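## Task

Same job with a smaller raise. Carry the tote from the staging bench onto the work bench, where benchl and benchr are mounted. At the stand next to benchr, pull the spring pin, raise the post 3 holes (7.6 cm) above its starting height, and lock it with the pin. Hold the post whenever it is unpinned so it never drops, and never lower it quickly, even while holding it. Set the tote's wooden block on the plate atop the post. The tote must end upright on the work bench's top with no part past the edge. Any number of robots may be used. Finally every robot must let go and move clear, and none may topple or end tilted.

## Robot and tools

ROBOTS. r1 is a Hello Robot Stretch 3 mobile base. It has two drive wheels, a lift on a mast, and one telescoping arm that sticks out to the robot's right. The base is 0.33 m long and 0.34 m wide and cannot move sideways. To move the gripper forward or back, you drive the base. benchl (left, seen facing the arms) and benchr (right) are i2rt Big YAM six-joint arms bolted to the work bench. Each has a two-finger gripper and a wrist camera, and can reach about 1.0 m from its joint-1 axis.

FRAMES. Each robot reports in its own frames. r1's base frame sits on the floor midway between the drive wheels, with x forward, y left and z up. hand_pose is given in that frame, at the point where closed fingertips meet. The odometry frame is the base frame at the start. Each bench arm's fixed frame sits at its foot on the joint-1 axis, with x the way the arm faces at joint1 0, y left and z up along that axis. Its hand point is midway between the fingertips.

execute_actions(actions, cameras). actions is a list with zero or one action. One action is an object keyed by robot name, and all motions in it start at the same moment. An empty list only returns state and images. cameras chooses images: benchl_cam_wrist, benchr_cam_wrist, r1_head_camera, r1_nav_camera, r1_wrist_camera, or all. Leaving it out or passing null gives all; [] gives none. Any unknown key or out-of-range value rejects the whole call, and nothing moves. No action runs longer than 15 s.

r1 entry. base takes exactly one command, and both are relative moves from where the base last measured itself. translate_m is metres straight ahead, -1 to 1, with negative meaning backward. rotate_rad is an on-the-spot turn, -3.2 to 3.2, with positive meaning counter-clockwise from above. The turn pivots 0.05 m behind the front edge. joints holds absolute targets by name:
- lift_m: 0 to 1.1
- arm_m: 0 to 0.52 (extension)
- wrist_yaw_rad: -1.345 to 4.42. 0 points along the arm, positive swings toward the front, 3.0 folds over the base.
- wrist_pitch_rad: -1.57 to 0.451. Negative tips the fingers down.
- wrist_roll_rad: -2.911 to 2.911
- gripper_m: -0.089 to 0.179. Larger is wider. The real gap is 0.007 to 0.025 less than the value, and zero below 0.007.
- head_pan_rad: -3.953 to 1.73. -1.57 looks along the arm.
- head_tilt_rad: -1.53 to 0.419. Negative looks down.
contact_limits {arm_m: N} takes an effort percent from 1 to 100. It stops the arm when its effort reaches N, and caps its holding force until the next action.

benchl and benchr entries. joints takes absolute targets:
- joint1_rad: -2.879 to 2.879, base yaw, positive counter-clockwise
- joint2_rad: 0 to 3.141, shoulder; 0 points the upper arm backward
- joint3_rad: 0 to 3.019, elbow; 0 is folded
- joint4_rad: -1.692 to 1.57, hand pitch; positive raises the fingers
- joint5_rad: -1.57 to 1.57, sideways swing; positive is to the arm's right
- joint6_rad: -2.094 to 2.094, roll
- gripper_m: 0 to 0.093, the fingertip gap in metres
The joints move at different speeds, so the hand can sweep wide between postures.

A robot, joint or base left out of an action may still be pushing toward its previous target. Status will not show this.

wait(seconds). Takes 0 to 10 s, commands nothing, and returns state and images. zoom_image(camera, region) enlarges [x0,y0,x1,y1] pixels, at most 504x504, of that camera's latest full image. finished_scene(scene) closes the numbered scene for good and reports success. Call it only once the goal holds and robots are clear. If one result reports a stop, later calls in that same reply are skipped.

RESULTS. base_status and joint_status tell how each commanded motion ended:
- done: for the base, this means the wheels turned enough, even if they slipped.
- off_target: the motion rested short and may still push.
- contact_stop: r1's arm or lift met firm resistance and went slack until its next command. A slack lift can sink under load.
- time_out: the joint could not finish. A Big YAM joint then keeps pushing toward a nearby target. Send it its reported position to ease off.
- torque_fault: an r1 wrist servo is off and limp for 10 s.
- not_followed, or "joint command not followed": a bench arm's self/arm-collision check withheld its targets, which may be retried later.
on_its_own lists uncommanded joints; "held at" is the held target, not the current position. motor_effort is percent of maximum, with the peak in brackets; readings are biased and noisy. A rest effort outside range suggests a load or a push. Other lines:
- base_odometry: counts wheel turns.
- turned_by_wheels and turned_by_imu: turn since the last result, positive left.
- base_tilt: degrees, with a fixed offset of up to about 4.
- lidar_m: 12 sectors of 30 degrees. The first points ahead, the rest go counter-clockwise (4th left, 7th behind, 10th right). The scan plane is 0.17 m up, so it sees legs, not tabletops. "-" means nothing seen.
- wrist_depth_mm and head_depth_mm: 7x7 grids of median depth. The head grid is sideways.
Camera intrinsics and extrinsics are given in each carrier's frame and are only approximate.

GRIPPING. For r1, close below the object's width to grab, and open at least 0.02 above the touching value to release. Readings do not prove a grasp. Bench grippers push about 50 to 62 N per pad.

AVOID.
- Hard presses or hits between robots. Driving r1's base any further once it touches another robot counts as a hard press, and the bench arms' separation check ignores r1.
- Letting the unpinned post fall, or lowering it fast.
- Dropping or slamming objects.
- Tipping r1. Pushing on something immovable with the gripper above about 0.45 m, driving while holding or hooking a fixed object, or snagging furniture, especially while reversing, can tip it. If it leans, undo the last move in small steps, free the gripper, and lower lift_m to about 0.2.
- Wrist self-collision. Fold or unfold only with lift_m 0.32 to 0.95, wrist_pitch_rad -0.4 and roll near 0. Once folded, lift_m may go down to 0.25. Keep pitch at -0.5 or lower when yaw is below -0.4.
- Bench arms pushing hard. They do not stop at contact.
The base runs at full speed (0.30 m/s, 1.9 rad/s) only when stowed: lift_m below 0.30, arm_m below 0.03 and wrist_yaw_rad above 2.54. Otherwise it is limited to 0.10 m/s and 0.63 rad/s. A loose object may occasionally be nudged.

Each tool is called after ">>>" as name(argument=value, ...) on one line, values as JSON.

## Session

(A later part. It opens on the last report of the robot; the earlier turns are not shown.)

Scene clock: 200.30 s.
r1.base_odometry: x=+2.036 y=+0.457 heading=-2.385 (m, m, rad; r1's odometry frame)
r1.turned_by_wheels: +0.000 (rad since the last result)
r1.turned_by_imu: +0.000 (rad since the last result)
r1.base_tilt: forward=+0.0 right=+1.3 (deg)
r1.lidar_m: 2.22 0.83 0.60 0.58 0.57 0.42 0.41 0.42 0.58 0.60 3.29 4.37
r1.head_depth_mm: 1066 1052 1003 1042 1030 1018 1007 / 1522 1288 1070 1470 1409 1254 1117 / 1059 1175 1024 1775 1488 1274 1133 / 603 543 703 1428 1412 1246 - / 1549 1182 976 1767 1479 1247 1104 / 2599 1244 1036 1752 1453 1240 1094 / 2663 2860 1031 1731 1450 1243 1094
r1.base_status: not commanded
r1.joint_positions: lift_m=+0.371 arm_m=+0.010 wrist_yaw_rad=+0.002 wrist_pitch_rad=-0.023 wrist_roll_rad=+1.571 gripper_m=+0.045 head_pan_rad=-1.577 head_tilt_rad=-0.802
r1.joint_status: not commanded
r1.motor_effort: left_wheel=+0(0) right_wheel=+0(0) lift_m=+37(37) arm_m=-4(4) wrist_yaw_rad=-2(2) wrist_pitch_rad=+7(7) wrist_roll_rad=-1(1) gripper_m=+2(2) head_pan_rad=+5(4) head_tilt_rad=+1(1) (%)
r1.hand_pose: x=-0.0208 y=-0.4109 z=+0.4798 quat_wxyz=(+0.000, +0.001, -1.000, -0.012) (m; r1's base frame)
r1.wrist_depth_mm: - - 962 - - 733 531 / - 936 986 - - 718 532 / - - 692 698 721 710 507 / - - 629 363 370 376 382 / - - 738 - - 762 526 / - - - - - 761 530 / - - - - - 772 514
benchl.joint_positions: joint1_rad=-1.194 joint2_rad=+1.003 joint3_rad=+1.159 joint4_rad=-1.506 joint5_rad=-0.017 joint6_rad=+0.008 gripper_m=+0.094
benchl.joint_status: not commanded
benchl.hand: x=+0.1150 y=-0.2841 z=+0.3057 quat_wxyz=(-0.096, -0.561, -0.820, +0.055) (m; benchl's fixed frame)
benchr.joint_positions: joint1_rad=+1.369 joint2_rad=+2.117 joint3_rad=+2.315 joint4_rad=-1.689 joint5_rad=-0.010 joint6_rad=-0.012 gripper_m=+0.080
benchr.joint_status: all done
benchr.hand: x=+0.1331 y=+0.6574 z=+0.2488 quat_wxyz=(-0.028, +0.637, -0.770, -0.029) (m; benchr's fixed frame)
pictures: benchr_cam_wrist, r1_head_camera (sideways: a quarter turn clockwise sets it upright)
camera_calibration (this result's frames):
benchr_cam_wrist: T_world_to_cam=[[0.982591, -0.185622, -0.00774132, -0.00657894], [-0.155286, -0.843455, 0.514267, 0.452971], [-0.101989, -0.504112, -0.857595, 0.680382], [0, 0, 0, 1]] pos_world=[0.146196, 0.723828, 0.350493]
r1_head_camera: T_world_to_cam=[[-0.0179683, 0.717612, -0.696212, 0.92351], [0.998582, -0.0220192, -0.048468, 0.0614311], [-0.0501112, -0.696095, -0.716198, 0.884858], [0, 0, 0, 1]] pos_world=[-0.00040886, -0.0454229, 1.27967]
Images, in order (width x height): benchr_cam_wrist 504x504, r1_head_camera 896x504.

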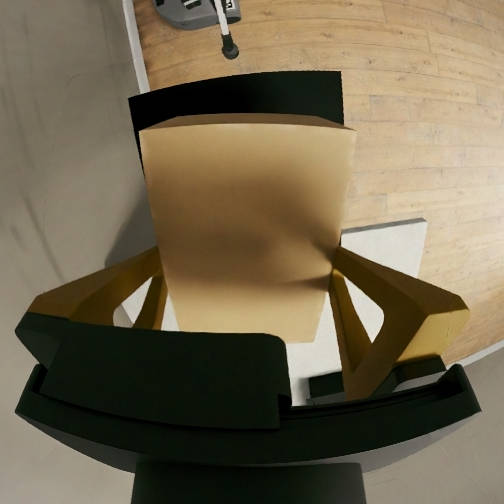

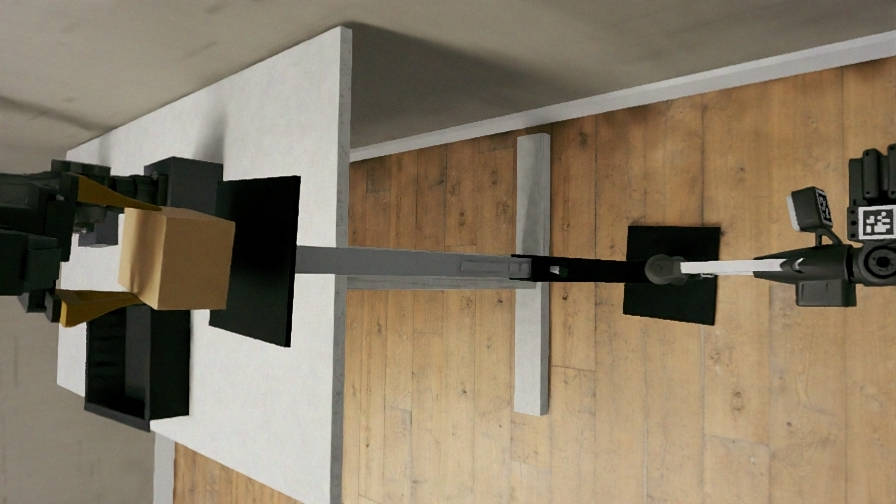

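>>> execute_actions(actions=[{"benchr":{"joints":{"joint2_rad":2.2,"joint3_rad":2.52}}}], cameras=[])

>>> execute_actions(actions=[{"benchr":{"joints":{"joint2_rad":2.265}}}], cameras=["benchr_cam_wrist","r1_head_camera"])

Scene clock: 202.10 s.
r1.base_odometry: x=+2.036 y=+0.457 heading=-2.385 (m, m, rad; r1's odometry frame)
r1.turned_by_wheels: +0.000 (rad since the last result)
r1.turned_by_imu: +0.000 (rad since the last result)
r1.base_tilt: forward=-0.1 right=+1.3 (deg)
r1.lidar_m: 2.22 0.83 0.60 0.58 0.58 0.42 0.41 0.43 0.58 0.60 3.28 4.35
r1.head_depth_mm: 1060 1051 997 1036 1029 1016 1004 / 1526 1291 1075 1477 1406 1250 1113 / 1055 1177 1027 1790 1475 1275 1138 / 475 523 702 1422 1405 1246 - / 1798 1127 974 1766 1468 1256 1100 / 2570 1245 1036 1751 1452 1255 1095 / 2686 2824 1028 1729 1449 1247 1094
r1.base_status: not commanded
r1.joint_positions: lift_m=+0.371 arm_m=+0.010 wrist_yaw_rad=+0.002 wrist_pitch_rad=-0.023 wrist_roll_rad=+1.571 gripper_m=+0.045 head_pan_rad=-1.577 head_tilt_rad=-0.802
r1.joint_status: not commanded
r1.motor_effort: left_wheel=+0(0) right_wheel=+1(0) lift_m=+37(37) arm_m=-3(3) wrist_yaw_rad=-2(2) wrist_pitch_rad=+7(8) wrist_roll_rad=+0(0) gripper_m=+1(2) head_pan_rad=+4(5) head_tilt_rad=+1(1) (%)
r1.hand_pose: x=-0.0208 y=-0.4109 z=+0.4798 quat_wxyz=(+0.000, +0.001, -1.000, -0.012) (m; r1's base frame)
r1.wrist_depth_mm: - - 959 - - 716 537 / - 932 948 - - 735 534 / - - 691 720 727 719 504 / - - 644 363 369 375 386 / - - 730 - - 782 534 / - - - - - 760 530 / - - - - - 752 521
benchl.joint_positions: joint1_rad=-1.194 joint2_rad=+1.003 joint3_rad=+1.159 joint4_rad=-1.506 joint5_rad=-0.017 joint6_rad=+0.008 gripper_m=+0.094
benchl.joint_status: not commanded
benchl.hand: x=+0.1150 y=-0.2841 z=+0.3057 quat_wxyz=(-0.096, -0.561, -0.820, +0.055) (m; benchl's fixed frame)
benchr.joint_positions: joint1_rad=+1.369 joint2_rad=+2.201 joint3_rad=+2.446 joint4_rad=-1.689 joint5_rad=-0.010 joint6_rad=-0.012 gripper_m=+0.080
benchr.joint_status: all done
benchr.hand: x=+0.1393 y=+0.6875 z=+0.2449 quat_wxyz=(-0.046, +0.636, -0.769, -0.044) (m; benchr's fixed frame)
pictures: none
No camera images: the call's "cameras" was empty. Leave "cameras" out to get every camera's image.

Scene clock: 203.03 s.
r1.base_odometry: x=+2.036 y=+0.457 heading=-2.385 (m, m, rad; r1's odometry frame)
r1.turned_by_wheels: +0.000 (rad since the last result)
r1.turned_by_imu: +0.000 (rad since the last result)
r1.base_tilt: forward=-0.1 right=+1.3 (deg)
r1.lidar_m: 2.21 0.83 0.61 0.58 0.58 0.42 0.41 0.42 0.58 0.60 3.31 4.36
r1.head_depth_mm: 1062 1051 1001 1038 1030 1015 1013 / 1520 1286 1076 1481 1403 1251 1114 / 1077 1164 1024 1791 1481 1274 1130 / 473 551 705 1426 1404 1243 - / 1818 1125 975 1758 1465 1261 1102 / 2576 1245 1034 1743 1464 1250 1096 / 2643 2834 1034 1731 1456 1249 1092
r1.base_status: not commanded
r1.joint_positions: lift_m=+0.371 arm_m=+0.010 wrist_yaw_rad=+0.002 wrist_pitch_rad=-0.023 wrist_roll_rad=+1.571 gripper_m=+0.045 head_pan_rad=-1.577 head_tilt_rad=-0.802
r1.joint_status: not commanded
r1.motor_effort: left_wheel=+0(0) right_wheel=+0(0) lift_m=+37(37) arm_m=-3(4) wrist_yaw_rad=-2(2) wrist_pitch_rad=+8(8) wrist_roll_rad=-1(0) gripper_m=+0(0) head_pan_rad=+5(5) head_tilt_rad=+1(1) (%)
r1.hand_pose: x=-0.0208 y=-0.4109 z=+0.4798 quat_wxyz=(+0.000, +0.001, -1.000, -0.012) (m; r1's base frame)
r1.wrist_depth_mm: - - 937 - - 723 538 / - 901 - - - 724 542 / - - 691 701 725 729 512 / - - 622 362 367 373 380 / - - 721 - - 763 529 / - - - - - 782 526 / - - - - - 749 526
benchl.joint_positions: joint1_rad=-1.194 joint2_rad=+1.003 joint3_rad=+1.159 joint4_rad=-1.506 joint5_rad=-0.017 joint6_rad=+0.008 gripper_m=+0.094
benchl.joint_status: not commanded
benchl.hand: x=+0.1150 y=-0.2841 z=+0.3057 quat_wxyz=(-0.096, -0.561, -0.820, +0.055) (m; benchl's fixed frame)
benchr.joint_positions: joint1_rad=+1.369 joint2_rad=+2.261 joint3_rad=+2.460 joint4_rad=-1.689 joint5_rad=-0.010 joint6_rad=-0.010 gripper_m=+0.080
benchr.joint_status: all done
benchr.hand: x=+0.1409 y=+0.6955 z=+0.2094 quat_wxyz=(-0.028, +0.636, -0.771, -0.029) (m; benchr's fixed frame)
pictures: benchr_cam_wrist, r1_head_camera (sideways: a quarter turn clockwise sets it upright)
camera_calibration (this result's frames):
benchr_cam_wrist: T_world_to_cam=[[0.982165, -0.187857, -0.0079143, -0.00582037], [-0.157194, -0.843489, 0.51363, 0.506972], [-0.103165, -0.503225, -0.857975, 0.666297], [0, 0, 0, 1]] pos_world=[0.154148, 0.761829, 0.311224]
r1_head_camera: T_world_to_cam=[[-0.0179683, 0.717612, -0.696212, 0.92351], [0.998582, -0.0220192, -0.048468, 0.0614311], [-0.0501112, -0.696095, -0.716198, 0.884858], [0, 0, 0, 1]] pos_world=[-0.00040886, -0.0454229, 1.27967]
Images, in order (width x height): benchr_cam_wrist 504x504, r1_head_camera 896x504.

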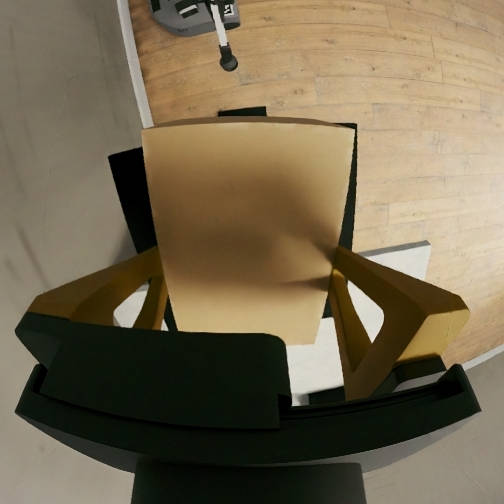

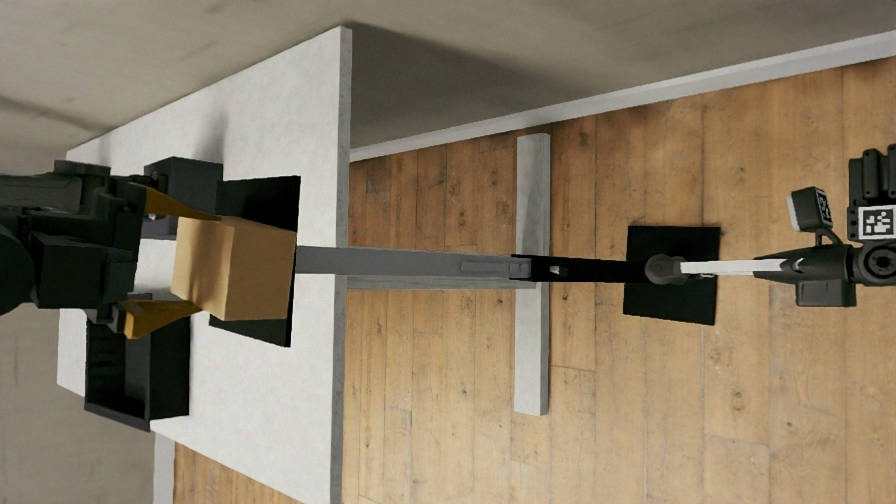

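At the far edge; pull back ~2 cm.

>>> execute_actions(actions=[{"benchr":{"joints":{"joint2_rad":2.14,"joint3_rad":2.37,"joint6_rad":-0.18}}}], cameras=[])

>>> execute_actions(actions=[{"benchr":{"joints":{"joint2_rad":2.21}}}], cameras=["r1_head_camera"])

>>> execute_actions(actions=[{"benchr":{"joints":{"gripper_m":0.093}}}], cameras=[])

>>> execute_actions(actions=[{"benchr":{"joints":{"joint2_rad":1.5}}}], cameras=["r1_head_camera"])

Scene clock: 205.07 s.
r1.base_odometry: x=+2.036 y=+0.457 heading=-2.385 (m, m, rad; r1's odometry frame)
r1.turned_by_wheels: +0.000 (rad since the last result)
r1.turned_by_imu: +0.000 (rad since the last result)
r1.base_tilt: forward=-0.1 right=+1.3 (deg)
r1.lidar_m: 2.22 0.83 0.61 0.58 0.57 0.42 0.41 0.42 0.58 0.60 3.30 4.37
r1.head_depth_mm: 1058 1054 1000 1037 1026 1018 1008 / 1525 1287 1075 1473 1401 1250 1113 / 1062 1178 1024 1782 1483 1271 1135 / 488 532 702 1415 1419 1247 - / 1701 1231 973 1754 1468 1250 1102 / 2580 1237 1035 1751 1461 1255 1094 / 2679 2819 1026 1731 1460 1246 1094
r1.base_status: not commanded
r1.joint_positions: lift_m=+0.371 arm_m=+0.010 wrist_yaw_rad=+0.002 wrist_pitch_rad=-0.023 wrist_roll_rad=+1.571 gripper_m=+0.045 head_pan_rad=-1.577 head_tilt_rad=-0.802
r1.joint_status: not commanded
r1.motor_effort: left_wheel=+0(0) right_wheel=+0(0) lift_m=+37(37) arm_m=-3(3) wrist_yaw_rad=-2(2) wrist_pitch_rad=+8(7) wrist_roll_rad=-1(0) gripper_m=+1(1) head_pan_rad=+4(5) head_tilt_rad=+0(1) (%)
r1.hand_pose: x=-0.0208 y=-0.4109 z=+0.4798 quat_wxyz=(+0.000, +0.001, -1.000, -0.012) (m; r1's base frame)
r1.wrist_depth_mm: - - 972 - - 723 532 / - 914 960 - - 711 532 / - - 699 703 718 733 517 / - - 634 360 370 375 384 / - - 727 - - 753 527 / - - - - - 762 522 / - - - - - 762 523
benchl.joint_positions: joint1_rad=-1.194 joint2_rad=+1.003 joint3_rad=+1.159 joint4_rad=-1.506 joint5_rad=-0.017 joint6_rad=+0.008 gripper_m=+0.094
benchl.joint_status: not commanded
benchl.hand: x=+0.1150 y=-0.2841 z=+0.3057 quat_wxyz=(-0.096, -0.561, -0.820, +0.055) (m; benchl's fixed frame)
benchr.joint_positions: joint1_rad=+1.369 joint2_rad=+2.154 joint3_rad=+2.375 joint4_rad=-1.689 joint5_rad=-0.010 joint6_rad=-0.168 gripper_m=+0.080
benchr.joint_status: all done
benchr.hand: x=+0.1361 y=+0.6715 z=+0.2484 quat_wxyz=(-0.040, +0.694, -0.718, -0.033) (m; benchr's fixed frame)
pictures: none
No camera images: the call's "cameras" was empty. Leave "cameras" out to get every camera's image.

Scene clock: 206.00 s.
r1.base_odometry: x=+2.036 y=+0.457 heading=-2.385 (m, m, rad; r1's odometry frame)
r1.turned_by_wheels: +0.000 (rad since the last result)
r1.turned_by_imu: +0.000 (rad since the last result)
r1.base_tilt: forward=+0.0 right=+1.3 (deg)
r1.lidar_m: 2.22 0.82 0.61 0.58 0.58 0.42 0.41 0.43 0.58 0.60 3.27 4.36
r1.head_depth_mm: 1061 1052 1001 1038 1026 1017 1006 / 1526 1289 1071 1477 1407 1246 1114 / 1061 1166 1018 1779 1489 1274 1134 / 485 573 702 1420 1402 1256 - / 1932 1178 975 1770 1456 1257 1101 / 2598 1244 1038 1736 1474 1255 1093 / 2663 2832 1025 1732 1450 1250 1093
r1.base_status: not commanded
r1.joint_positions: lift_m=+0.371 arm_m=+0.010 wrist_yaw_rad=+0.002 wrist_pitch_rad=-0.023 wrist_roll_rad=+1.571 gripper_m=+0.045 head_pan_rad=-1.577 head_tilt_rad=-0.802
r1.joint_status: not commanded
r1.motor_effort: left_wheel=+0(0) right_wheel=+0(1) lift_m=+37(37) arm_m=-3(3) wrist_yaw_rad=-2(2) wrist_pitch_rad=+8(7) wrist_roll_rad=+0(0) gripper_m=+2(1) head_pan_rad=+5(4) head_tilt_rad=+1(1) (%)
r1.hand_pose: x=-0.0208 y=-0.4109 z=+0.4798 quat_wxyz=(+0.000, +0.001, -1.000, -0.012) (m; r1's base frame)
r1.wrist_depth_mm: - - 986 - - 724 532 / - 944 - - - 693 528 / - - 682 708 727 723 509 / - - 634 359 368 377 384 / - - 726 - - 772 534 / - - - - - 770 526 / - - - - - 775 525
benchl.joint_positions: joint1_rad=-1.194 joint2_rad=+1.003 joint3_rad=+1.159 joint4_rad=-1.506 joint5_rad=-0.017 joint6_rad=+0.008 gripper_m=+0.094
benchl.joint_status: not commanded
benchl.hand: x=+0.1150 y=-0.2841 z=+0.3057 quat_wxyz=(-0.096, -0.561, -0.820, +0.055) (m; benchl's fixed frame)
benchr.joint_positions: joint1_rad=+1.369 joint2_rad=+2.212 joint3_rad=+2.373 joint4_rad=-1.689 joint5_rad=-0.010 joint6_rad=-0.170 gripper_m=+0.080
benchr.joint_status: all done
benchr.hand: x=+0.1373 y=+0.6766 z=+0.2093 quat_wxyz=(-0.015, +0.696, -0.718, -0.017) (m; benchr's fixed frame)
pictures: r1_head_camera (sideways: a quarter turn clockwise sets it upright)
camera_calibration (this result's frames):
r1_head_camera: T_world_to_cam=[[-0.0179683, 0.717612, -0.696212, 0.92351], [0.998582, -0.0220192, -0.048468, 0.0614311], [-0.0501112, -0.696095, -0.716198, 0.884858], [0, 0, 0, 1]] pos_world=[-0.00040886, -0.0454229, 1.27967]
Images, in order (width x height): r1_head_camera 896x504.

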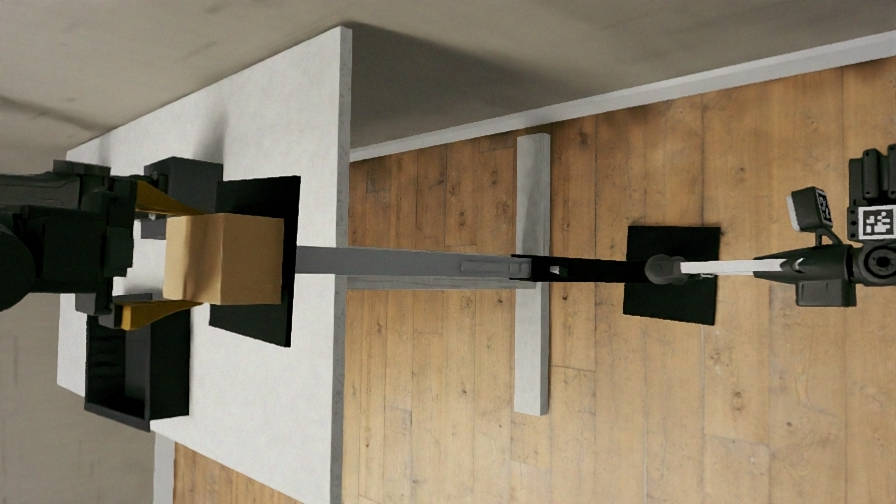

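Scene clock: 206.63 s.
r1.base_odometry: x=+2.036 y=+0.457 heading=-2.385 (m, m, rad; r1's odometry frame)
r1.turned_by_wheels: +0.000 (rad since the last result)
r1.turned_by_imu: +0.000 (rad since the last result)
r1.base_tilt: forward=+0.0 right=+1.3 (deg)
r1.lidar_m: 2.22 0.83 0.60 0.58 0.58 0.42 0.41 0.42 0.58 0.60 3.31 4.35
r1.head_depth_mm: 1063 1058 1000 1040 1027 1014 1008 / 1518 1291 1075 1479 1392 1244 1116 / 1058 1168 1021 1769 1495 1274 1131 / 485 575 702 1419 1415 1244 - / 1928 1130 974 1763 1468 1251 1095 / 2607 1244 1033 1746 1460 1250 1100 / 2689 2839 1030 1737 1459 1249 1091
r1.base_status: not commanded
r1.joint_positions: lift_m=+0.371 arm_m=+0.010 wrist_yaw_rad=+0.002 wrist_pitch_rad=-0.023 wrist_roll_rad=+1.571 gripper_m=+0.045 head_pan_rad=-1.577 head_tilt_rad=-0.802
r1.joint_status: not commanded
r1.motor_effort: left_wheel=+0(0) right_wheel=+0(0) lift_m=+37(37) arm_m=-4(3) wrist_yaw_rad=-2(2) wrist_pitch_rad=+7(7) wrist_roll_rad=+0(1) gripper_m=+1(1) head_pan_rad=+4(4) head_tilt_rad=+1(1) (%)
r1.hand_pose: x=-0.0208 y=-0.4109 z=+0.4798 quat_wxyz=(+0.000, +0.001, -1.000, -0.012) (m; r1's base frame)
r1.wrist_depth_mm: - - 957 - - 718 536 / - 924 976 - - 726 536 / - - 686 698 709 703 503 / - - 631 365 366 376 384 / - - 740 - - 762 528 / - - - - - 750 524 / - - - - - 761 528
benchl.joint_positions: joint1_rad=-1.194 joint2_rad=+1.003 joint3_rad=+1.159 joint4_rad=-1.506 joint5_rad=-0.017 joint6_rad=+0.008 gripper_m=+0.094
benchl.joint_status: not commanded
benchl.hand: x=+0.1150 y=-0.2841 z=+0.3057 quat_wxyz=(-0.096, -0.561, -0.820, +0.055) (m; benchl's fixed frame)
benchr.joint_positions: joint1_rad=+1.369 joint2_rad=+2.212 joint3_rad=+2.373 joint4_rad=-1.689 joint5_rad=-0.010 joint6_rad=-0.170 gripper_m=+0.093
benchr.joint_status: all done
benchr.hand: x=+0.1373 y=+0.6766 z=+0.2093 quat_wxyz=(-0.015, +0.696, -0.718, -0.017) (m; benchr's fixed frame)
pictures: none
No camera images: the call's "cameras" was empty. Leave "cameras" out to get every camera's image.

Scene clock: 208.70 s.
r1.base_odometry: x=+2.036 y=+0.457 heading=-2.385 (m, m, rad; r1's odometry frame)
r1.turned_by_wheels: +0.000 (rad since the last result)
r1.turned_by_imu: +0.000 (rad since the last result)
r1.base_tilt: forward=-0.1 right=+1.3 (deg)
r1.lidar_m: 2.22 0.83 0.60 0.58 0.57 0.42 0.41 0.42 0.58 0.60 3.31 4.37
r1.head_depth_mm: 1063 1051 1003 1034 1031 1025 1008 / 1518 1299 1074 1469 1405 1252 1118 / 1086 1176 1021 1793 1483 1271 1130 / 1837 575 703 1415 1412 1250 - / 1945 1250 974 1766 1468 1254 1103 / 2573 1238 1042 1753 1463 1250 1096 / 2660 2829 1030 1734 1449 1247 1096
r1.base_status: not commanded
r1.joint_positions: lift_m=+0.371 arm_m=+0.010 wrist_yaw_rad=+0.002 wrist_pitch_rad=-0.023 wrist_roll_rad=+1.571 gripper_m=+0.045 head_pan_rad=-1.577 head_tilt_rad=-0.802
r1.joint_status: not commanded
r1.motor_effort: left_wheel=+0(0) right_wheel=+0(0) lift_m=+37(37) arm_m=-3(3) wrist_yaw_rad=-2(2) wrist_pitch_rad=+7(7) wrist_roll_rad=-1(0) gripper_m=+2(0) head_pan_rad=+4(4) head_tilt_rad=+1(1) (%)
r1.hand_pose: x=-0.0208 y=-0.4109 z=+0.4798 quat_wxyz=(+0.000, +0.001, -1.000, -0.012) (m; r1's base frame)
r1.wrist_depth_mm: - - 971 - - 721 541 / - 943 952 - - 713 533 / - - 690 696 722 717 508 / - - 638 363 370 376 386 / - - 735 - - 777 529 / - - - - - 759 528 / - - - - - 775 520
benchl.joint_positions: joint1_rad=-1.194 joint2_rad=+1.003 joint3_rad=+1.159 joint4_rad=-1.506 joint5_rad=-0.017 joint6_rad=+0.008 gripper_m=+0.094
benchl.joint_status: not commanded
benchl.hand: x=+0.1150 y=-0.2841 z=+0.3057 quat_wxyz=(-0.096, -0.561, -0.820, +0.055) (m; benchl's fixed frame)
benchr.joint_positions: joint1_rad=+1.369 joint2_rad=+1.503 joint3_rad=+2.370 joint4_rad=-1.688 joint5_rad=-0.010 joint6_rad=-0.170 gripper_m=+0.093
benchr.joint_status: all done
benchr.hand: x=+0.0948 y=+0.4691 z=+0.6241 quat_wxyz=(-0.300, +0.649, -0.667, -0.210) (m; benchr's fixed frame)
pictures: r1_head_camera (sideways: a quarter turn clockwise sets it upright)
camera_calibration (this result's frames):
r1_head_camera: T_world_to_cam=[[-0.0179683, 0.717612, -0.696212, 0.92351], [0.998582, -0.0220192, -0.048468, 0.0614311], [-0.0501112, -0.696095, -0.716198, 0.884858], [0, 0, 0, 1]] pos_world=[-0.00040886, -0.0454229, 1.27967]
Images, in order (width x height): r1_head_camera 896x504.

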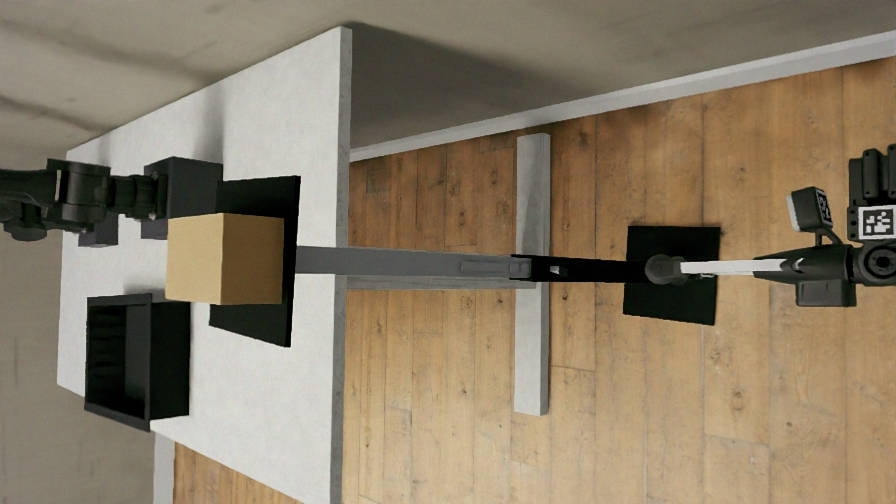

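>>> finished_scene(scene=2)

The scene is finished: the task was done.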